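# Remove stained block from upright row, lay it flat

## Task

Pull the block with the yellow-brown stain out of the line of edge-standing blocks and set it down lying flat on an empty part of the bench, clear of the line. Then push the line together so the grey blocks rest face against face with no gap. Finally open the gripper and back the arm away.

## Robot and tools

Robot: two arms, left_arm and right_arm, each ending in a two-finger parallel gripper. Their bases sit in the scene frame at left_arm (+0.005, +0.300, 0) and right_arm (-0.031, -0.278, 0), each turned slightly about z. Scene frame: origin on the table top midway between the arms, +x out over the table, +z up, left_arm on the +y side. The names left and right do not refer to sides of any image.

Gripper frame: fingers extend along the gripper's +z axis and close along its y axis. The reported end_effector_position is the point between the finger pads, roughly 1 cm short of the tips. Joint ranges in rad, base to wrist: waist -2.618 to 3.054, shoulder 0 to 3.142, elbow 0 to 3.142, wrist pitch and wrist yaw -1.571 to 1.571, wrist roll -2.094 to 2.094. A wrist camera mount also sticks out near each hand, so leave extra room.

Row format (used by execute_actions and move): 16 numbers, always both arms even if one is idle. First left_arm: x, y, z in metres, then qw, qx, qy, qz (w first), then opening; then the same 8 for right_arm. Position and quaternion are an absolute target pose for that gripper in the scene frame, not an offset. Opening runs from -1 (shut) to +1 (fully open, 0.094 m). To keep an arm still, resend its whole last reported pose plus the opening it should keep; to keep an orientation steady, resend one fixed quaternion rather than the slightly drifted one from the latest result.

execute_actions(actions): actions is a list of up to 15 actions; each action is a table of up to 15 rows, one row per control step of 1/30 s. If fewer than 15 rows are given, the final row is repeated to fill 15 steps. An empty list just returns the current state and images. Any action whose target lies over 0.6 m from that gripper's starting position along any of the gripper's own axes is rejected for both arms; a malformed call, or a first action failing that test against the latest reported state, rejects the entire call and nothing moves. Each step the commanded pose is limited to 70 mm and 16 degrees from the measured pose, so a distant target needs several actions; the arm stops at its last limited pose, not your target. Position wins over orientation when both cannot be met. Expect endings a centimetre or more off, usually low.

move(target, speed, blocking): target is one 16-number row as above (absolute poses for both arms). Each gripper follows a straight line toward its pose, all arms finishing together, taking 0.5 to 10 s (cut off at 10 s). speed is the path's top speed in m/s, 0.002 to 0.5, default 0.25; rotation is limited to twice that in rad/s. Openings are applied at the start. Paths ignore obstacles and the other arm. Faster contact hits harder, and aiming further beyond a contact presses harder. blocking=false returns after 0.5 s while motion continues; until a result shows it ended, further actions and moves are rejected, so use wait(0) or stop. The result adds a move: line giving the ending (done, off_target, moving, held, fault) and limits (paced = pose clipped; held = some steps blocked, after which the arm may jump faster than speed), plus each gripper's distance to its pose. If only one arm is named, the other finished fine.

wait(seconds): 0 to 10 s, arms keep their last command; returns early if a running move ends. stop(): brakes a running move (needs braking distance; fingers continue). zoom_image(camera, region): camera is cam_high, cam_left_wrist or cam_right_wrist; region [x0, y0, x1, y1] in pixels of that camera's 504x504 image, top-left origin, at most 504 by 504. read_manual(section): only returns licence texts. finished_scene(scene): pass the current scene number to end it; irreversible, so the goal must already hold stably.

Results: a state line with each gripper's position and quaternion (printed position may be off, more at long reach), Hand target lines (pose the controller is now driving toward), grip_measured (finger opening on the command scale; last joint value is opening in metres), step readings with HELD marking steps where an arm was held back, pose unreachable lines when the clearance check altered a command, FAULT lines, MOTOR HOT warnings, and camera images in order cam_high, cam_left_wrist, cam_right_wrist. cam_high is fixed, looking down from about (0.60, -0.52, 1.09); calibration is given and may be slightly off.

Gripping: commanding an opening about 0.03 below grip_measured holds firmly; smaller difference holds lighter. Readings can be off about 1 mm per gripper.

Avoid: knocking or placing anything off the table (fails the job), dropping or slamming the block, hard shoves into the row, the arms striking or pressing each other, and holding loads long (motors heat; at 90 C the arm stops for 10 s, at 100 C it goes limp and falls). Occasional external tugs on the held block or pushes on loose ones can happen.

Each tool is called after "Emit:" as name([rows], argument=value, ...), one row to a line, values as JSON.

## Session

Emit:
execute_actions(actions=[])

Scene clock: 0.00 s.
left_arm: end_effector_position=(+0.3239, -0.2127, +0.1411) grip_measured=+1.000 end_effector_quat_wxyz=(+0.605, +0.335, +0.665, -0.283) | right_arm: end_effector_position=(+0.3345, -0.5635, +0.1782) grip_measured=+1.000 end_effector_quat_wxyz=(+0.605, +0.439, +0.632, -0.204)
Joint positions: left_arm=[-0.873  2.175  1.208  0.858 -0.156  0.012  0.094] | right_arm=[-0.345  1.618  0.705  0.711  0.415  0.365  0.094]
Joint velocities: left_arm=[-0.012  0.022 -0.007 -0.066  0.022  0.022  0.   ] | right_arm=[-0.002 -0.017 -0.007  0.022 -0.007  0.007  0.   ]
Hand target (left_arm): +0.324, -0.213, +0.140; +0.602, +0.335, +0.667, -0.282
Hand target (right_arm): +0.335, -0.564, +0.184; +0.610, +0.438, +0.628, -0.205

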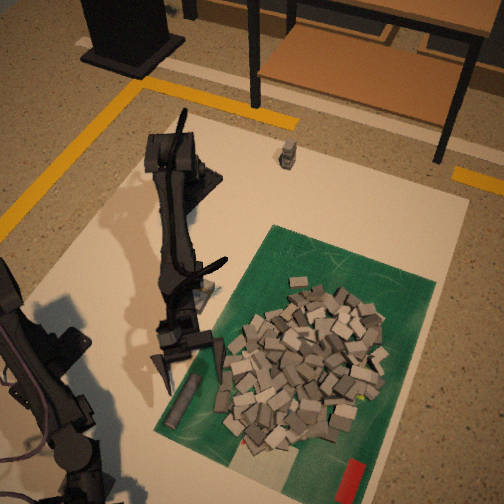

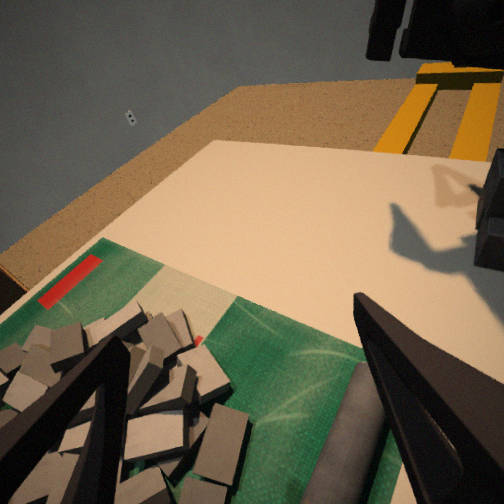

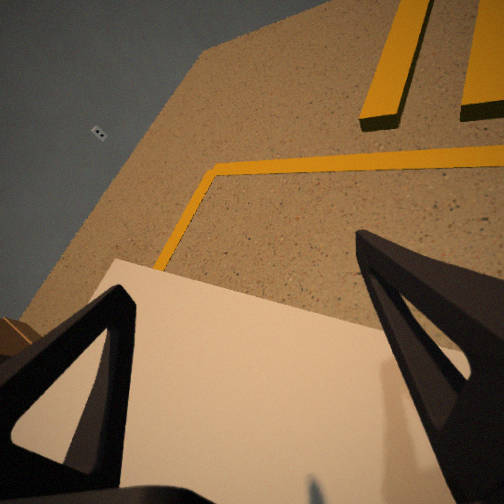

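Emit:
move(target=[0.2,0.35,0.3,0,1,0,0,1, 0.3345,-0.5635,0.1782,0.605,0.439,0.632,-0.204,1])

Emit:
zoom_image(camera="cam_high", region=[130,220,270,360])

Scene clock: 6.90 s.
left_arm: end_effector_position=(+0.2038, +0.3401, +0.3000) grip_measured=+1.000 end_effector_quat_wxyz=(-0.087, +0.848, +0.395, +0.342) | right_arm: end_effector_position=(+0.3345, -0.5635, +0.1782) grip_measured=+1.000 end_effector_quat_wxyz=(+0.605, +0.439, +0.632, -0.204)
Joint positions: left_arm=[-0.13   1.026  1.438 -1.542 -0.591  2.087  0.094] | right_arm=[-0.345  1.618  0.705  0.711  0.415  0.365  0.094]
Joint velocities: left_arm=[-0.017 -0.007 -0.002  0.007 -0.066 -0.066  0.   ] | right_arm=[-0.017 -0.017  0.012  0.066  0.037  0.037  0.   ]
Hand target (left_arm): +0.195, +0.345, +0.298; -0.100, +0.849, +0.389, +0.342
Hand target (right_arm): +0.335, -0.564, +0.178; +0.605, +0.439, +0.632, -0.204
Off the commanded pose (left_arm): 0.011 m, 64 deg; orientation clipped at the last step of the last action.
Off the commanded pose (right_arm): 0.000 m, 0 deg.
joint sent to its limit (left arm) — the command would take joint 4 (wrist pitch) past its lower limit and joint 6 (wrist roll) past its upper limit, so those joints were sent only as far as their limits.
move: off_target (left_arm); limits=paced
camera_calibration (this result's frames):
cam_left_wrist: T_world_to_cam=[[-0.654127, 0.755324, 0.0400557, -0.145018], [0.169393, 0.0946749, 0.980991, -0.330227], [0.737173, 0.648477, -0.189876, -0.205183], [0, 0, 0, 1]] pos_world=[0.112334, 0.273856, 0.290799]

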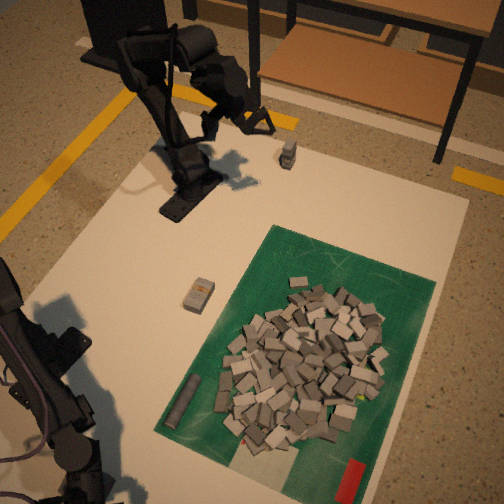

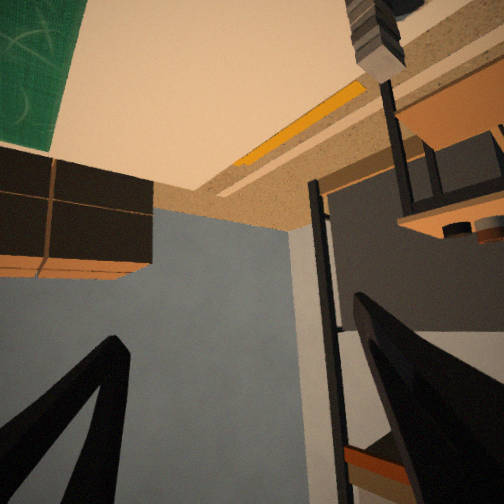

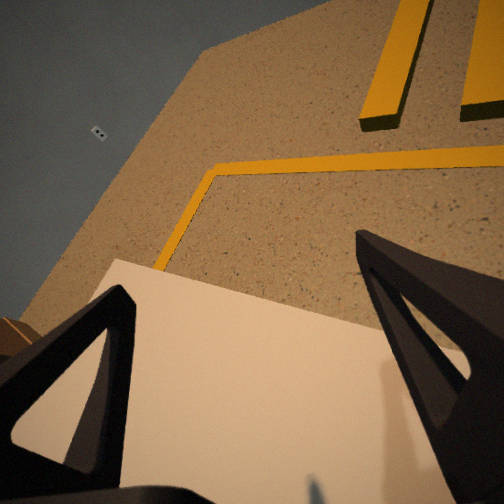

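Region (130, 220, 270, 360) of cam_high's 504x504 image, scaled by 3.600, with more detail than that image has.

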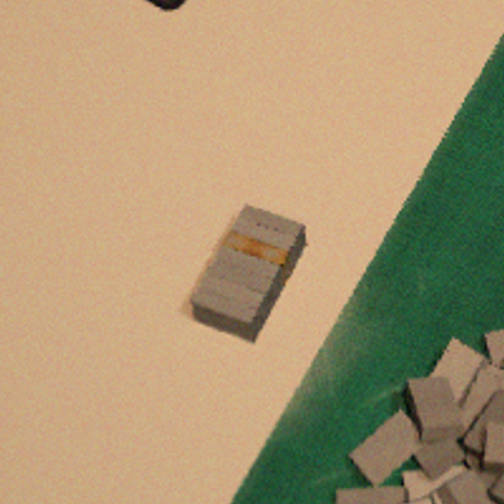

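Emit:
move(target=[0.13,0.08,0.15,0,0.707,0.707,0,1, 0.3345,-0.5635,0.1782,0.605,0.439,0.632,-0.204,1])

Scene clock: 10.87 s.
left_arm: end_effector_position=(+0.1351, +0.0842, +0.1563) grip_measured=+1.000 end_effector_quat_wxyz=(+0.002, +0.705, +0.709, +0.007) | right_arm: end_effector_position=(+0.3345, -0.5635, +0.1782) grip_measured=+1.000 end_effector_quat_wxyz=(+0.605, +0.439, +0.632, -0.204)
Joint positions: left_arm=[-0.853  1.499  1.35  -1.421 -0.014  0.525  0.094] | right_arm=[-0.345  1.618  0.705  0.711  0.415  0.365  0.094]
Joint velocities: left_arm=[-0.002 -0.002 -0.012 -0.007  0.037 -0.081  0.   ] | right_arm=[ 0.002 -0.017 -0.007  0.037  0.066 -0.037  0.   ]
Hand target (left_arm): +0.131, +0.081, +0.151; -0.006, +0.705, +0.709, +0.000
Hand target (right_arm): +0.335, -0.564, +0.178; +0.605, +0.439, +0.632, -0.204
Off the commanded pose (left_arm): 0.009 m, 1 deg.
Off the commanded pose (right_arm): 0.000 m, 0 deg.
move: done; limits=paced
camera_calibration (this result's frames):
cam_left_wrist: T_world_to_cam=[[-0.981988, 0.185328, 0.0367825, 0.101841], [0.168092, 0.768009, 0.617987, -0.153141], [0.0862809, 0.613038, -0.785328, 0.168148], [0, 0, 0, 1]] pos_world=[0.11124, -0.00434167, 0.222944]

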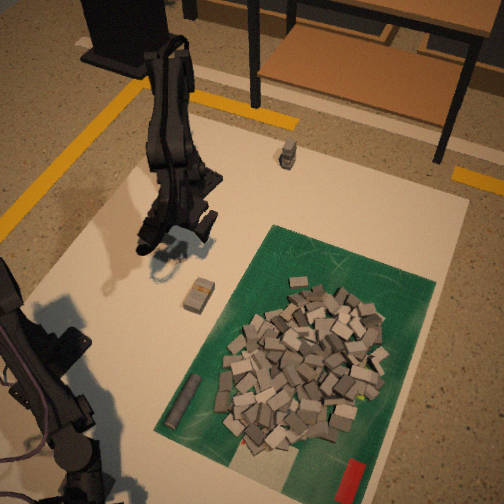

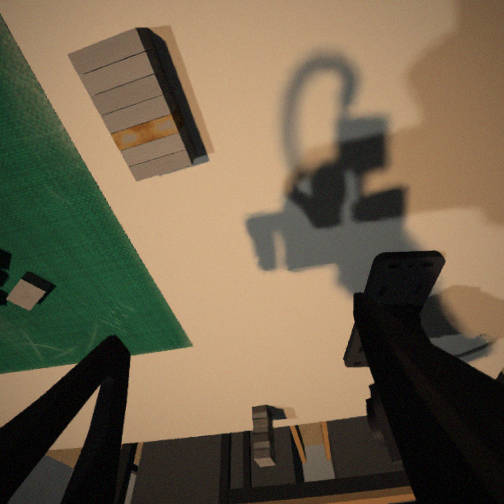

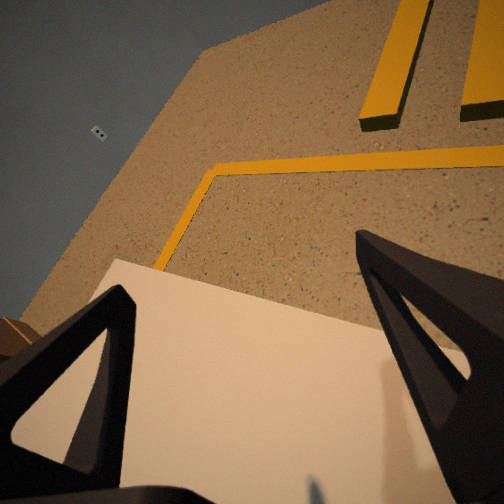

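Emit:
move(target=[0.18,0.06,0.07,0,0.707,0.707,0,0.3, 0.3345,-0.5635,0.1782,0.605,0.439,0.632,-0.204,1])

Scene clock: 12.83 s.
left_arm: end_effector_position=(+0.1813, +0.0605, +0.0744) grip_measured=+0.302 end_effector_quat_wxyz=(+0.005, +0.707, +0.708, +0.006) | right_arm: end_effector_position=(+0.3345, -0.5635, +0.1782) grip_measured=+1.000 end_effector_quat_wxyz=(+0.605, +0.439, +0.632, -0.204)
Joint positions: left_arm=[-0.758  1.687  1.215 -1.091 -0.014  0.623  0.061] | right_arm=[-0.345  1.618  0.705  0.711  0.415  0.365  0.094]
Joint velocities: left_arm=[-0.017 -0.002  0.002  0.007  0.022  0.051 -0.001] | right_arm=[-0.002  0.017 -0.007 -0.007 -0.037  0.037  0.   ]
Hand target (left_arm): +0.180, +0.061, +0.070; +0.000, +0.707, +0.707, -0.000
Hand target (right_arm): +0.335, -0.564, +0.178; +0.605, +0.439, +0.632, -0.204
Off the commanded pose (left_arm): 0.005 m, 1 deg.
Off the commanded pose (right_arm): 0.000 m, 0 deg.
move: done
camera_calibration (this result's frames):
cam_left_wrist: T_world_to_cam=[[-0.981368, 0.189234, 0.0332674, 0.154572], [0.169377, 0.770319, 0.614752, -0.0922421], [0.0907052, 0.608933, -0.788018, 0.113936], [0, 0, 0, 1]] pos_world=[0.156981, -0.0275737, 0.141347]

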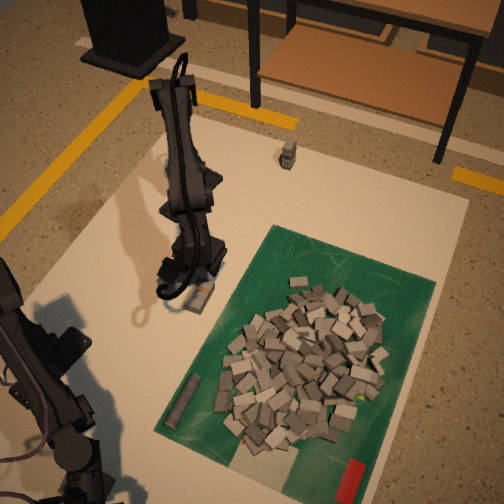

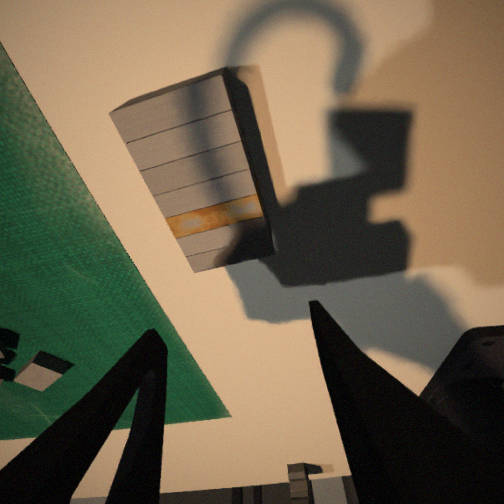

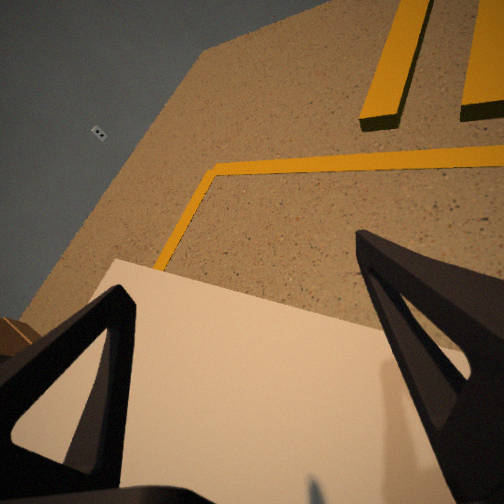

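Emit:
move(target=[0.183,0.063,0.016,0,0.707,0.707,0,0.3, 0.3345,-0.5635,0.1782,0.605,0.439,0.632,-0.204,1], speed=0.08)

Scene clock: 17.67 s.
left_arm: end_effector_position=(+0.1856, +0.0599, +0.0235) grip_measured=+0.302 end_effector_quat_wxyz=(+0.011, +0.707, +0.707, +0.005) | right_arm: end_effector_position=(+0.3345, -0.5635, +0.1782) grip_measured=+1.000 end_effector_quat_wxyz=(+0.605, +0.439, +0.632, -0.204)
Joint positions: left_arm=[-0.748  1.752  1.076 -0.875 -0.014  0.635  0.061] | right_arm=[-0.345  1.618  0.705  0.711  0.415  0.365  0.094]
Joint velocities: left_arm=[-0.002  0.002  0.027 -0.007  0.007 -0.022 -0.001] | right_arm=[-0.002  0.007 -0.007 -0.007  0.051 -0.007  0.   ]
Hand target (left_arm): +0.183, +0.063, +0.017; +0.000, +0.707, +0.707, -0.000
Hand target (right_arm): +0.335, -0.564, +0.178; +0.605, +0.439, +0.632, -0.204
Off the commanded pose (left_arm): 0.009 m, 1 deg.
Off the commanded pose (right_arm): 0.000 m, 0 deg.
move: done
camera_calibration (this result's frames):
cam_left_wrist: T_world_to_cam=[[-0.981214, 0.191381, 0.024349, 0.160645], [0.166434, 0.775893, 0.608515, -0.060848], [0.0975658, 0.601136, -0.793169, 0.0731866], [0, 0, 0, 1]] pos_world=[0.160614, -0.0275279, 0.0911647]

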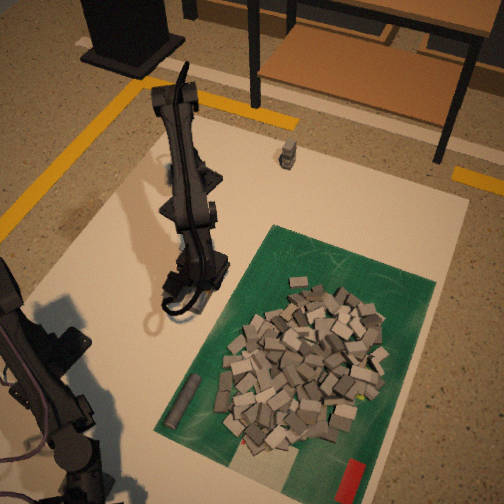

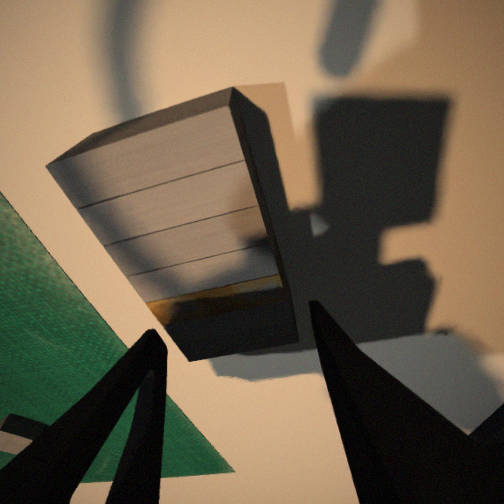

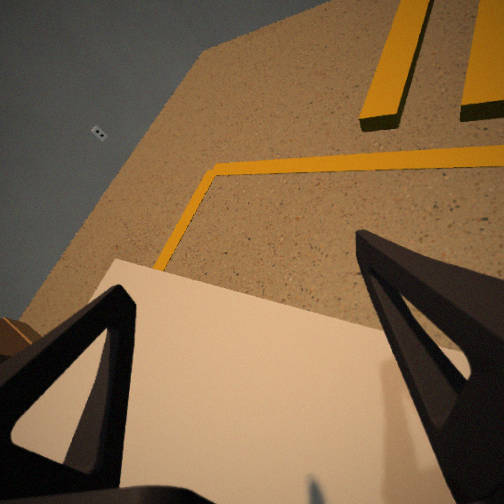

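Emit:
move(target=[0.184,0.061,0.02,0,0.707,0.707,0,-0.2, 0.3345,-0.5635,0.1782,0.605,0.439,0.632,-0.204,1], speed=0.05)

Emit:
move(target=[0.184,0.095,0.02,0,0.707,0.707,0,-0.2, 0.3345,-0.5635,0.1782,0.605,0.439,0.632,-0.204,1], speed=0.04)

Scene clock: 18.90 s.
left_arm: end_effector_position=(+0.1856, +0.0597, +0.0235) grip_measured=-0.110 end_effector_quat_wxyz=(+0.011, +0.707, +0.707, +0.005) | right_arm: end_effector_position=(+0.3345, -0.5635, +0.1782) grip_measured=+1.000 end_effector_quat_wxyz=(+0.605, +0.439, +0.632, -0.204)
Joint positions: left_arm=[-0.748  1.752  1.076 -0.875 -0.013  0.635  0.042] | right_arm=[-0.345  1.618  0.705  0.711  0.415  0.365  0.094]
Joint velocities: left_arm=[-0.017 -0.012 -0.002  0.066 -0.051 -0.037 -0.   ] | right_arm=[-0.002 -0.007 -0.007  0.037 -0.081  0.037  0.   ]
Hand target (left_arm): +0.184, +0.061, +0.020; +0.000, +0.707, +0.707, -0.000
Hand target (right_arm): +0.335, -0.564, +0.178; +0.605, +0.439, +0.632, -0.204
Off the commanded pose (left_arm): 0.004 m, 1 deg.
Off the commanded pose (right_arm): 0.000 m, 0 deg.
move: done
camera_calibration (this result's frames):
cam_left_wrist: T_world_to_cam=[[-0.981201, 0.191414, 0.0245846, 0.160613], [0.166682, 0.776352, 0.607861, -0.0607754], [0.0972669, 0.600532, -0.793663, 0.0733893], [0, 0, 0, 1]] pos_world=[0.160585, -0.0276331, 0.0912408]

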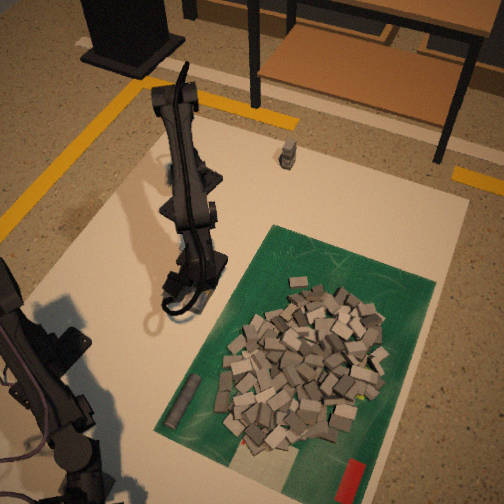

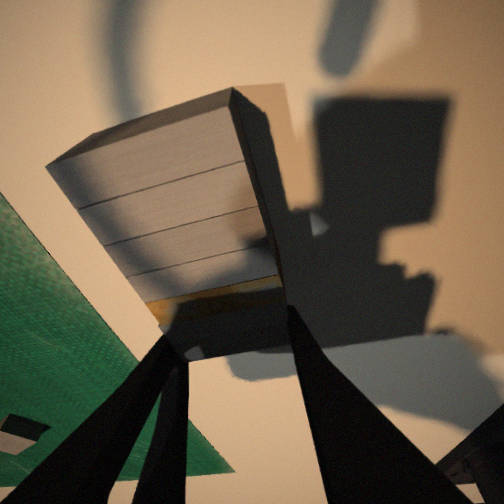

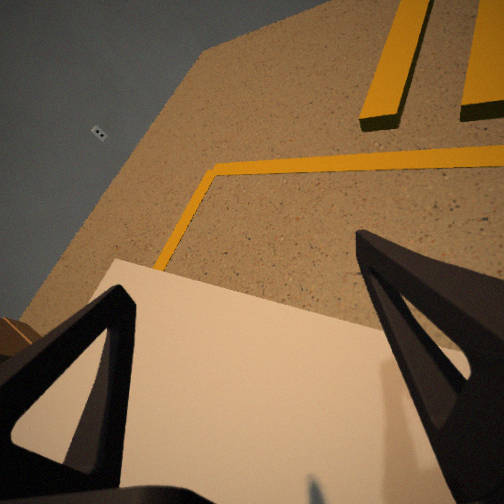

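Scene clock: 20.07 s.
left_arm: end_effector_position=(+0.1899, +0.0812, +0.0231) grip_measured=-0.110 end_effector_quat_wxyz=(+0.018, +0.707, +0.707, -0.005) | right_arm: end_effector_position=(+0.3345, -0.5635, +0.1782) grip_measured=+1.000 end_effector_quat_wxyz=(+0.605, +0.439, +0.632, -0.204)
Joint positions: left_arm=[-0.679  1.687  0.998 -0.845  0.006  0.704  0.042] | right_arm=[-0.345  1.618  0.705  0.711  0.415  0.365  0.094]
Joint velocities: left_arm=[-0.002 -0.007 -0.007  0.022 -0.022  0.037 -0.001] | right_arm=[-0.017 -0.002 -0.007  0.037 -0.007 -0.037  0.   ]
Hand target (left_arm): +0.183, +0.094, +0.020; +0.000, +0.707, +0.707, -0.000
Hand target (right_arm): +0.335, -0.564, +0.178; +0.605, +0.439, +0.632, -0.204
Off the commanded pose (left_arm): 0.015 m, 2 deg.
Off the commanded pose (right_arm): 0.000 m, 0 deg.
move: off_target (left_arm)
camera_calibration (this result's frames):
cam_left_wrist: T_world_to_cam=[[-0.980938, 0.192871, 0.0236912, 0.160586], [0.169605, 0.790281, 0.588804, -0.0791629], [0.0948405, 0.581598, -0.807929, 0.0620421], [0, 0, 0, 1]] pos_world=[0.165068, -0.00449509, 0.0929326]

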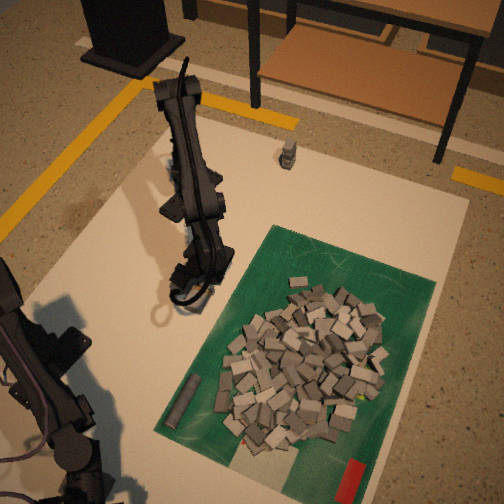

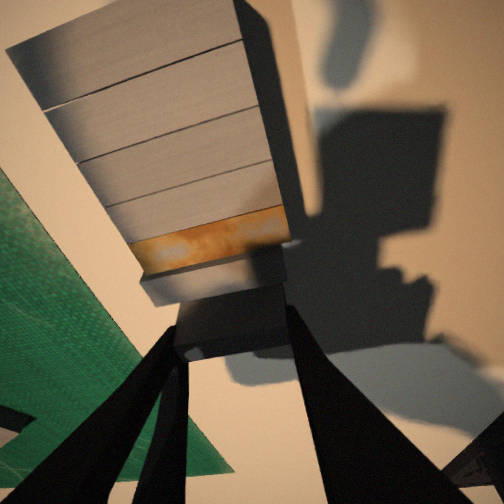

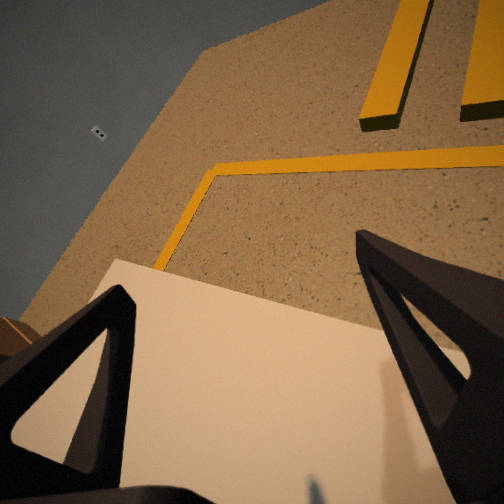

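Emit:
move(target=[0.184,0.10,0.024,0,0.707,0.707,0,-0.2, 0.3345,-0.5635,0.1782,0.605,0.439,0.632,-0.204,1], speed=0.04)

Emit:
move(target=[0.184,0.10,0.024,0,0.707,0.707,0,0.3, 0.3345,-0.5635,0.1782,0.605,0.439,0.632,-0.204,1])

Emit:
move(target=[0.184,0.052,0.024,0,0.707,0.707,0,0.3, 0.3345,-0.5635,0.1782,0.605,0.439,0.632,-0.204,1], speed=0.06)

Scene clock: 21.40 s.
left_arm: end_effector_position=(+0.1889, +0.0892, +0.0233) grip_measured=-0.110 end_effector_quat_wxyz=(+0.011, +0.707, +0.707, -0.004) | right_arm: end_effector_position=(+0.3345, -0.5635, +0.1782) grip_measured=+1.000 end_effector_quat_wxyz=(+0.605, +0.439, +0.632, -0.204)
Joint positions: left_arm=[-0.664  1.674  0.985 -0.858  0.006  0.719  0.042] | right_arm=[-0.345  1.618  0.705  0.711  0.415  0.365  0.094]
Joint velocities: left_arm=[-0.002  0.017 -0.012  0.007 -0.022  0.037  0.   ] | right_arm=[ 0.007 -0.002 -0.017  0.007 -0.066 -0.007  0.   ]
Hand target (left_arm): +0.184, +0.100, +0.024; +0.000, +0.707, +0.707, +0.000
Hand target (right_arm): +0.335, -0.564, +0.178; +0.605, +0.439, +0.632, -0.204
Off the commanded pose (left_arm): 0.012 m, 1 deg.
Off the commanded pose (right_arm): 0.000 m, 0 deg.
move: off_target (left_arm)
camera_calibration (this result's frames):
cam_left_wrist: T_world_to_cam=[[-0.980805, 0.192169, 0.0330673, 0.157915], [0.173717, 0.784104, 0.595821, -0.0857959], [0.08857, 0.590129, -0.802436, 0.0579563], [0, 0, 0, 1]] pos_world=[0.164655, 0.00272499, 0.0924034]

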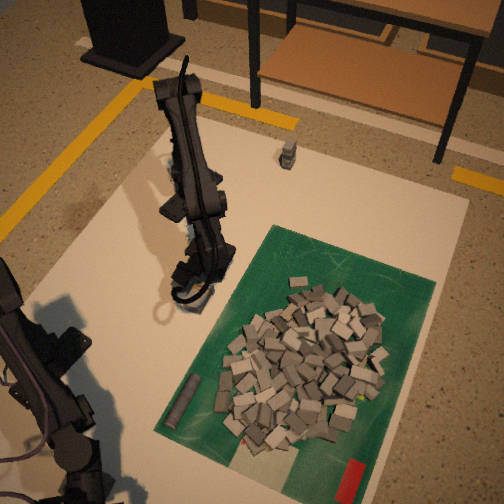

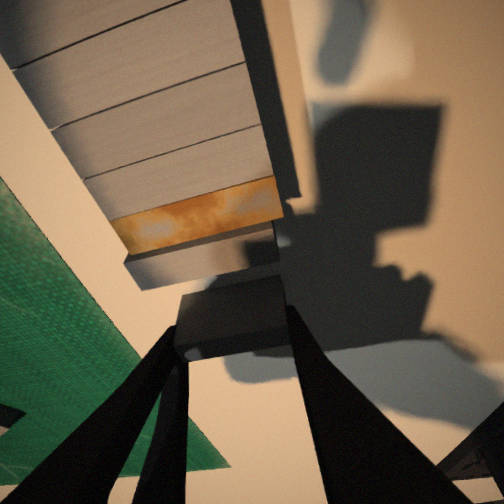

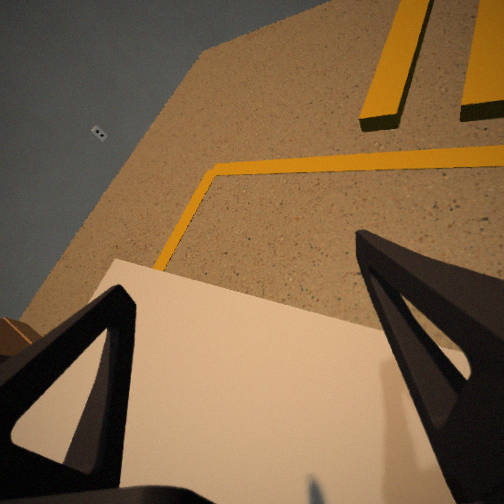

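Scene clock: 22.10 s.
left_arm: end_effector_position=(+0.1873, +0.0911, +0.0232) grip_measured=+0.298 end_effector_quat_wxyz=(+0.007, +0.708, +0.707, -0.003) | right_arm: end_effector_position=(+0.3345, -0.5635, +0.1782) grip_measured=+1.000 end_effector_quat_wxyz=(+0.605, +0.439, +0.632, -0.204)
Joint positions: left_arm=[-0.664  1.674  0.985 -0.868  0.006  0.72   0.061] | right_arm=[-0.345  1.618  0.705  0.711  0.415  0.365  0.094]
Joint velocities: left_arm=[-0.002  0.017  0.002 -0.022  0.007 -0.051  0.001] | right_arm=[ 0.002 -0.007  0.012 -0.051 -0.007 -0.022  0.   ]
Hand target (left_arm): +0.184, +0.100, +0.024; -0.000, +0.707, +0.707, -0.000
Hand target (right_arm): +0.335, -0.564, +0.178; +0.605, +0.439, +0.632, -0.204
Off the commanded pose (left_arm): 0.010 m, 1 deg.
Off the commanded pose (right_arm): 0.000 m, 0 deg.
move: done
camera_calibration (this result's frames):
cam_left_wrist: T_world_to_cam=[[-0.980417, 0.19264, 0.0408938, 0.155671], [0.178211, 0.7795, 0.600517, -0.0874749], [0.0838071, 0.596045, -0.798566, 0.0572332], [0, 0, 0, 1]] pos_world=[0.163415, 0.00408461, 0.0918687]

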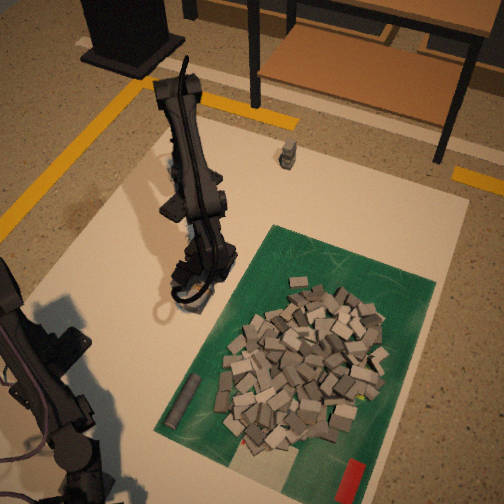

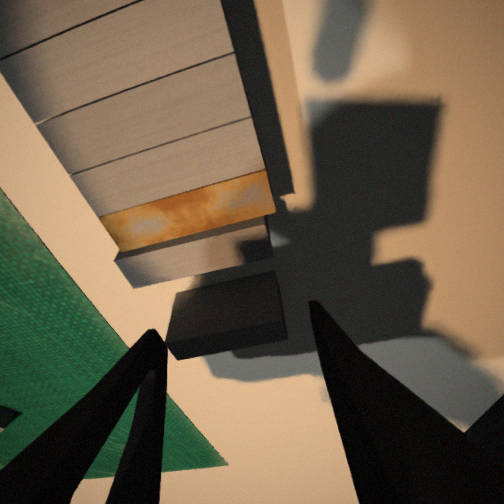

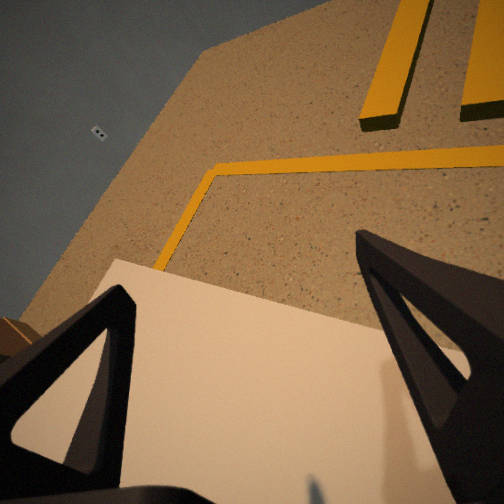

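Scene clock: 23.03 s.
left_arm: end_effector_position=(+0.1834, +0.0550, +0.0229) grip_measured=+0.298 end_effector_quat_wxyz=(+0.003, +0.709, +0.705, -0.003) | right_arm: end_effector_position=(+0.3345, -0.5635, +0.1782) grip_measured=+1.000 end_effector_quat_wxyz=(+0.605, +0.439, +0.632, -0.204)
Joint positions: left_arm=[-0.752  1.772  1.099 -0.89   0.006  0.635  0.061] | right_arm=[-0.345  1.618  0.705  0.711  0.415  0.365  0.094]
Joint velocities: left_arm=[-0.007 -0.012  0.002 -0.037  0.007 -0.037 -0.001] | right_arm=[ 0.002 -0.002 -0.002 -0.007  0.037 -0.022  0.   ]
Hand target (left_arm): +0.185, +0.052, +0.024; -0.000, +0.707, +0.707, +0.000
Hand target (right_arm): +0.335, -0.564, +0.178; +0.605, +0.439, +0.632, -0.204
Off the commanded pose (left_arm): 0.003 m, 1 deg.
Off the commanded pose (right_arm): 0.000 m, 0 deg.
move: done
camera_calibration (this result's frames):
cam_left_wrist: T_world_to_cam=[[-0.979624, 0.19545, 0.0462102, 0.158376], [0.183343, 0.77637, 0.603022, -0.0593023], [0.0819847, 0.599207, -0.796385, 0.078966], [0, 0, 0, 1]] pos_world=[0.159547, -0.0322311, 0.0913294]

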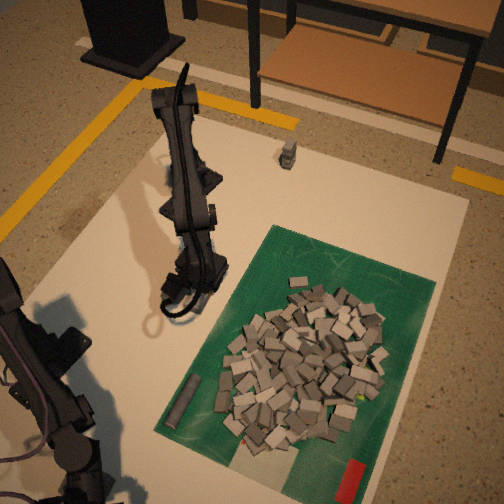

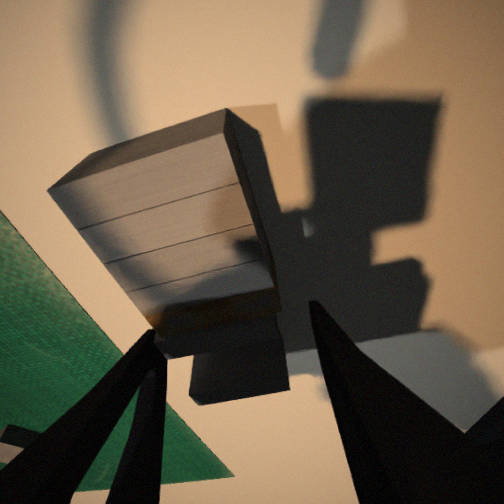

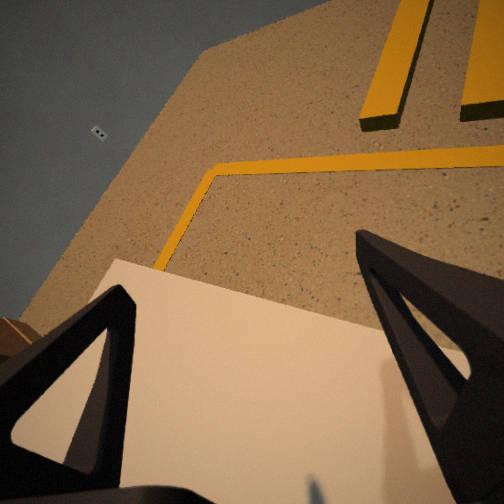

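Emit:
move(target=[0.186,0.048,0.024,0,0.707,0.707,0,0.3, 0.3345,-0.5635,0.1782,0.605,0.439,0.632,-0.204,1], speed=0.03)

Emit:
move(target=[0.186,0.050,0.024,0,0.707,0.707,0,-0.2, 0.3345,-0.5635,0.1782,0.605,0.439,0.632,-0.204,1])

Emit:
move(target=[0.184,0.085,0.024,0,0.707,0.707,0,-0.2, 0.3345,-0.5635,0.1782,0.605,0.439,0.632,-0.204,1], speed=0.04)

Scene clock: 24.37 s.
left_arm: end_effector_position=(+0.1850, +0.0528, +0.0229) grip_measured=+0.298 end_effector_quat_wxyz=(+0.001, +0.706, +0.708, -0.003) | right_arm: end_effector_position=(+0.3345, -0.5635, +0.1782) grip_measured=+1.000 end_effector_quat_wxyz=(+0.605, +0.439, +0.632, -0.204)
Joint positions: left_arm=[-0.752  1.786  1.116 -0.898  0.006  0.628  0.061] | right_arm=[-0.345  1.618  0.705  0.711  0.415  0.365  0.094]
Joint velocities: left_arm=[-0.012 -0.032 -0.017 -0.037  0.022 -0.037  0.   ] | right_arm=[-0.002 -0.002  0.007 -0.007 -0.007  0.051  0.   ]
Hand target (left_arm): +0.186, +0.048, +0.024; +0.000, +0.707, +0.707, -0.000
Hand target (right_arm): +0.335, -0.564, +0.178; +0.605, +0.439, +0.632, -0.204
Off the commanded pose (left_arm): 0.005 m, 0 deg.
Off the commanded pose (right_arm): 0.000 m, 0 deg.
move: done
camera_calibration (this result's frames):
cam_left_wrist: T_world_to_cam=[[-0.980871, 0.188153, 0.0499, 0.160921], [0.17952, 0.775257, 0.605598, -0.0571291], [0.0752595, 0.602972, -0.794204, 0.0810916], [0, 0, 0, 1]] pos_world=[0.161996, -0.0348841, 0.0909706]

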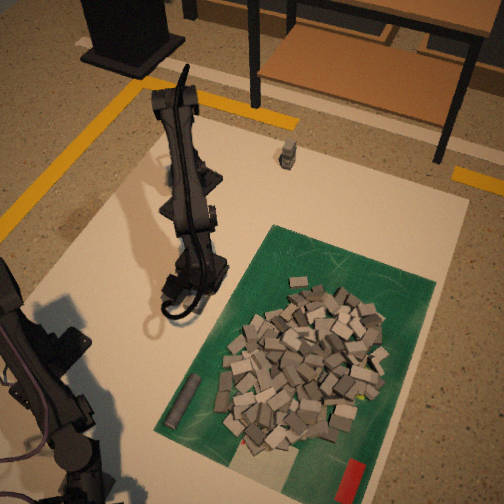

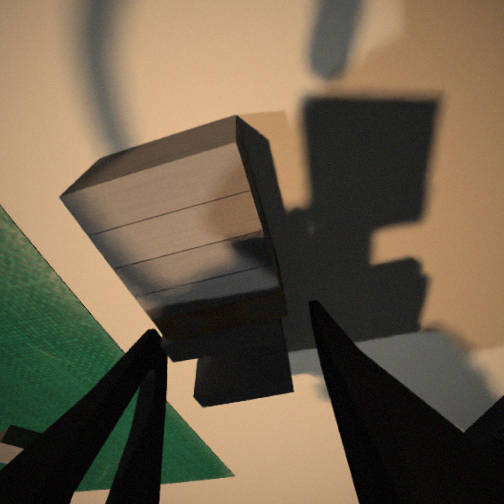

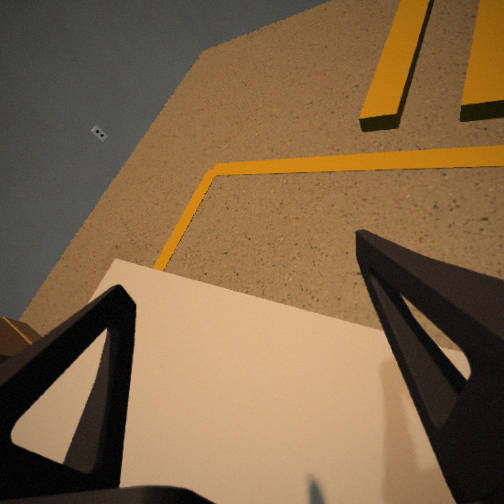

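Scene clock: 25.07 s.
left_arm: end_effector_position=(+0.1853, +0.0528, +0.0229) grip_measured=-0.111 end_effector_quat_wxyz=(+0.001, +0.706, +0.708, -0.002) | right_arm: end_effector_position=(+0.3345, -0.5635, +0.1782) grip_measured=+1.000 end_effector_quat_wxyz=(+0.605, +0.439, +0.632, -0.204)
Joint positions: left_arm=[-0.752  1.786  1.116 -0.897  0.004  0.628  0.042] | right_arm=[-0.345  1.618  0.705  0.711  0.415  0.365  0.094]
Joint velocities: left_arm=[-0.017 -0.027  0.012 -0.066  0.037 -0.051 -0.001] | right_arm=[-0.007 -0.002  0.002 -0.007 -0.022  0.007  0.   ]
Hand target (left_arm): +0.186, +0.050, +0.024; +0.000, +0.707, +0.707, +0.000
Hand target (right_arm): +0.335, -0.564, +0.178; +0.605, +0.439, +0.632, -0.204
Off the commanded pose (left_arm): 0.003 m, 0 deg.
Off the commanded pose (right_arm): 0.000 m, 0 deg.
move: done
camera_calibration (this result's frames):
cam_left_wrist: T_world_to_cam=[[-0.980955, 0.188134, 0.048303, 0.161298], [0.178497, 0.775086, 0.606119, -0.0570068], [0.0765925, 0.603197, -0.793906, 0.080796], [0, 0, 0, 1]] pos_world=[0.162213, -0.0348964, 0.0909061]

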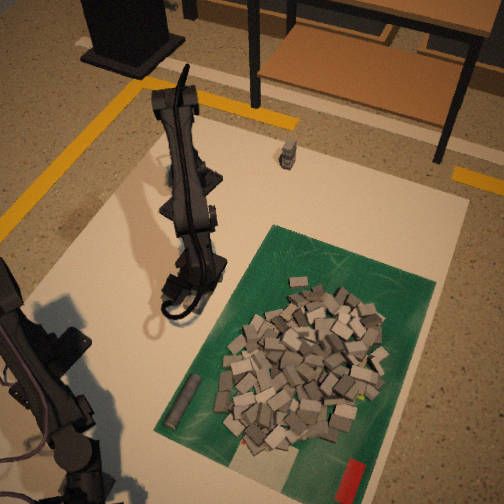

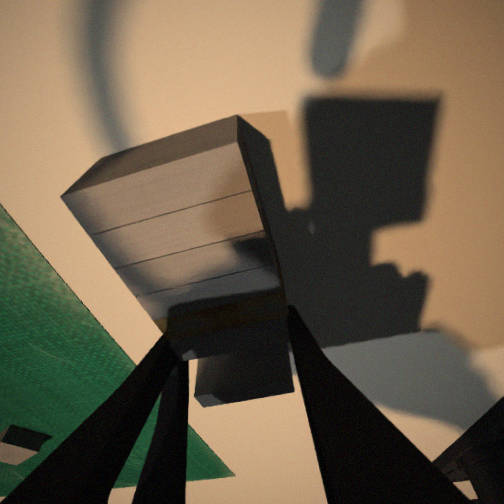

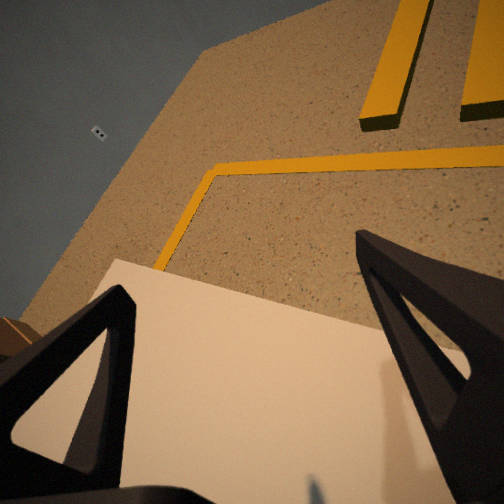

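Scene clock: 26.17 s.
left_arm: end_effector_position=(+0.1853, +0.0782, +0.0225) grip_measured=-0.111 end_effector_quat_wxyz=(+0.002, +0.707, +0.708, -0.002) | right_arm: end_effector_position=(+0.3345, -0.5635, +0.1782) grip_measured=+1.000 end_effector_quat_wxyz=(+0.605, +0.439, +0.632, -0.204)
Joint positions: left_arm=[-0.7    1.715  1.028 -0.88   0.005  0.682  0.042] | right_arm=[-0.345  1.618  0.705  0.711  0.415  0.365  0.094]
Joint velocities: left_arm=[-0.007 -0.027  0.007 -0.007  0.022  0.022  0.   ] | right_arm=[-0.002 -0.002  0.002  0.081 -0.066 -0.037  0.   ]
Hand target (left_arm): +0.184, +0.085, +0.024; +0.000, +0.707, +0.707, -0.000
Hand target (right_arm): +0.335, -0.564, +0.178; +0.605, +0.439, +0.632, -0.204
Off the commanded pose (left_arm): 0.007 m, 0 deg.
Off the commanded pose (right_arm): 0.000 m, 0 deg.
move: done
camera_calibration (this result's frames):
cam_left_wrist: T_world_to_cam=[[-0.980678, 0.18966, 0.047959, 0.156334], [0.179538, 0.775177, 0.605696, -0.0767054], [0.0776996, 0.602603, -0.79425, 0.0649825], [0, 0, 0, 1]] pos_world=[0.162036, -0.00934875, 0.0905749]

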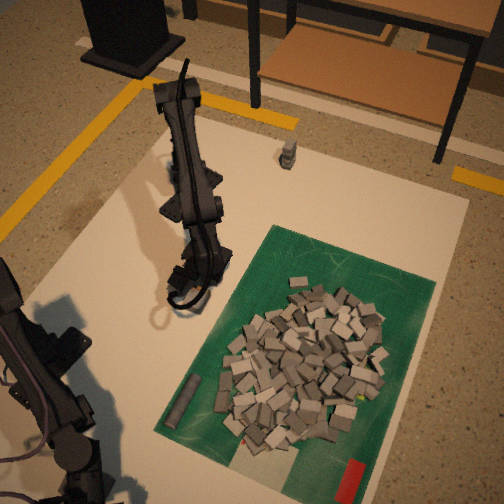

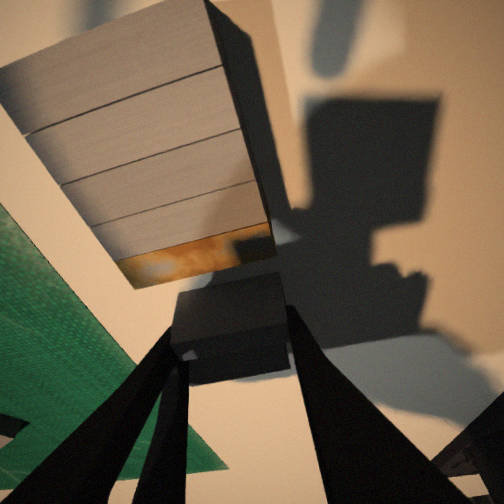

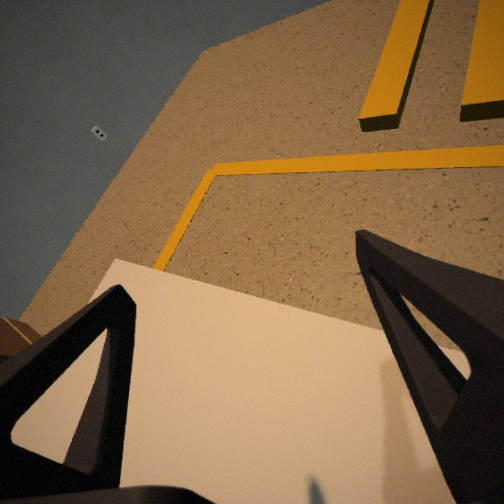

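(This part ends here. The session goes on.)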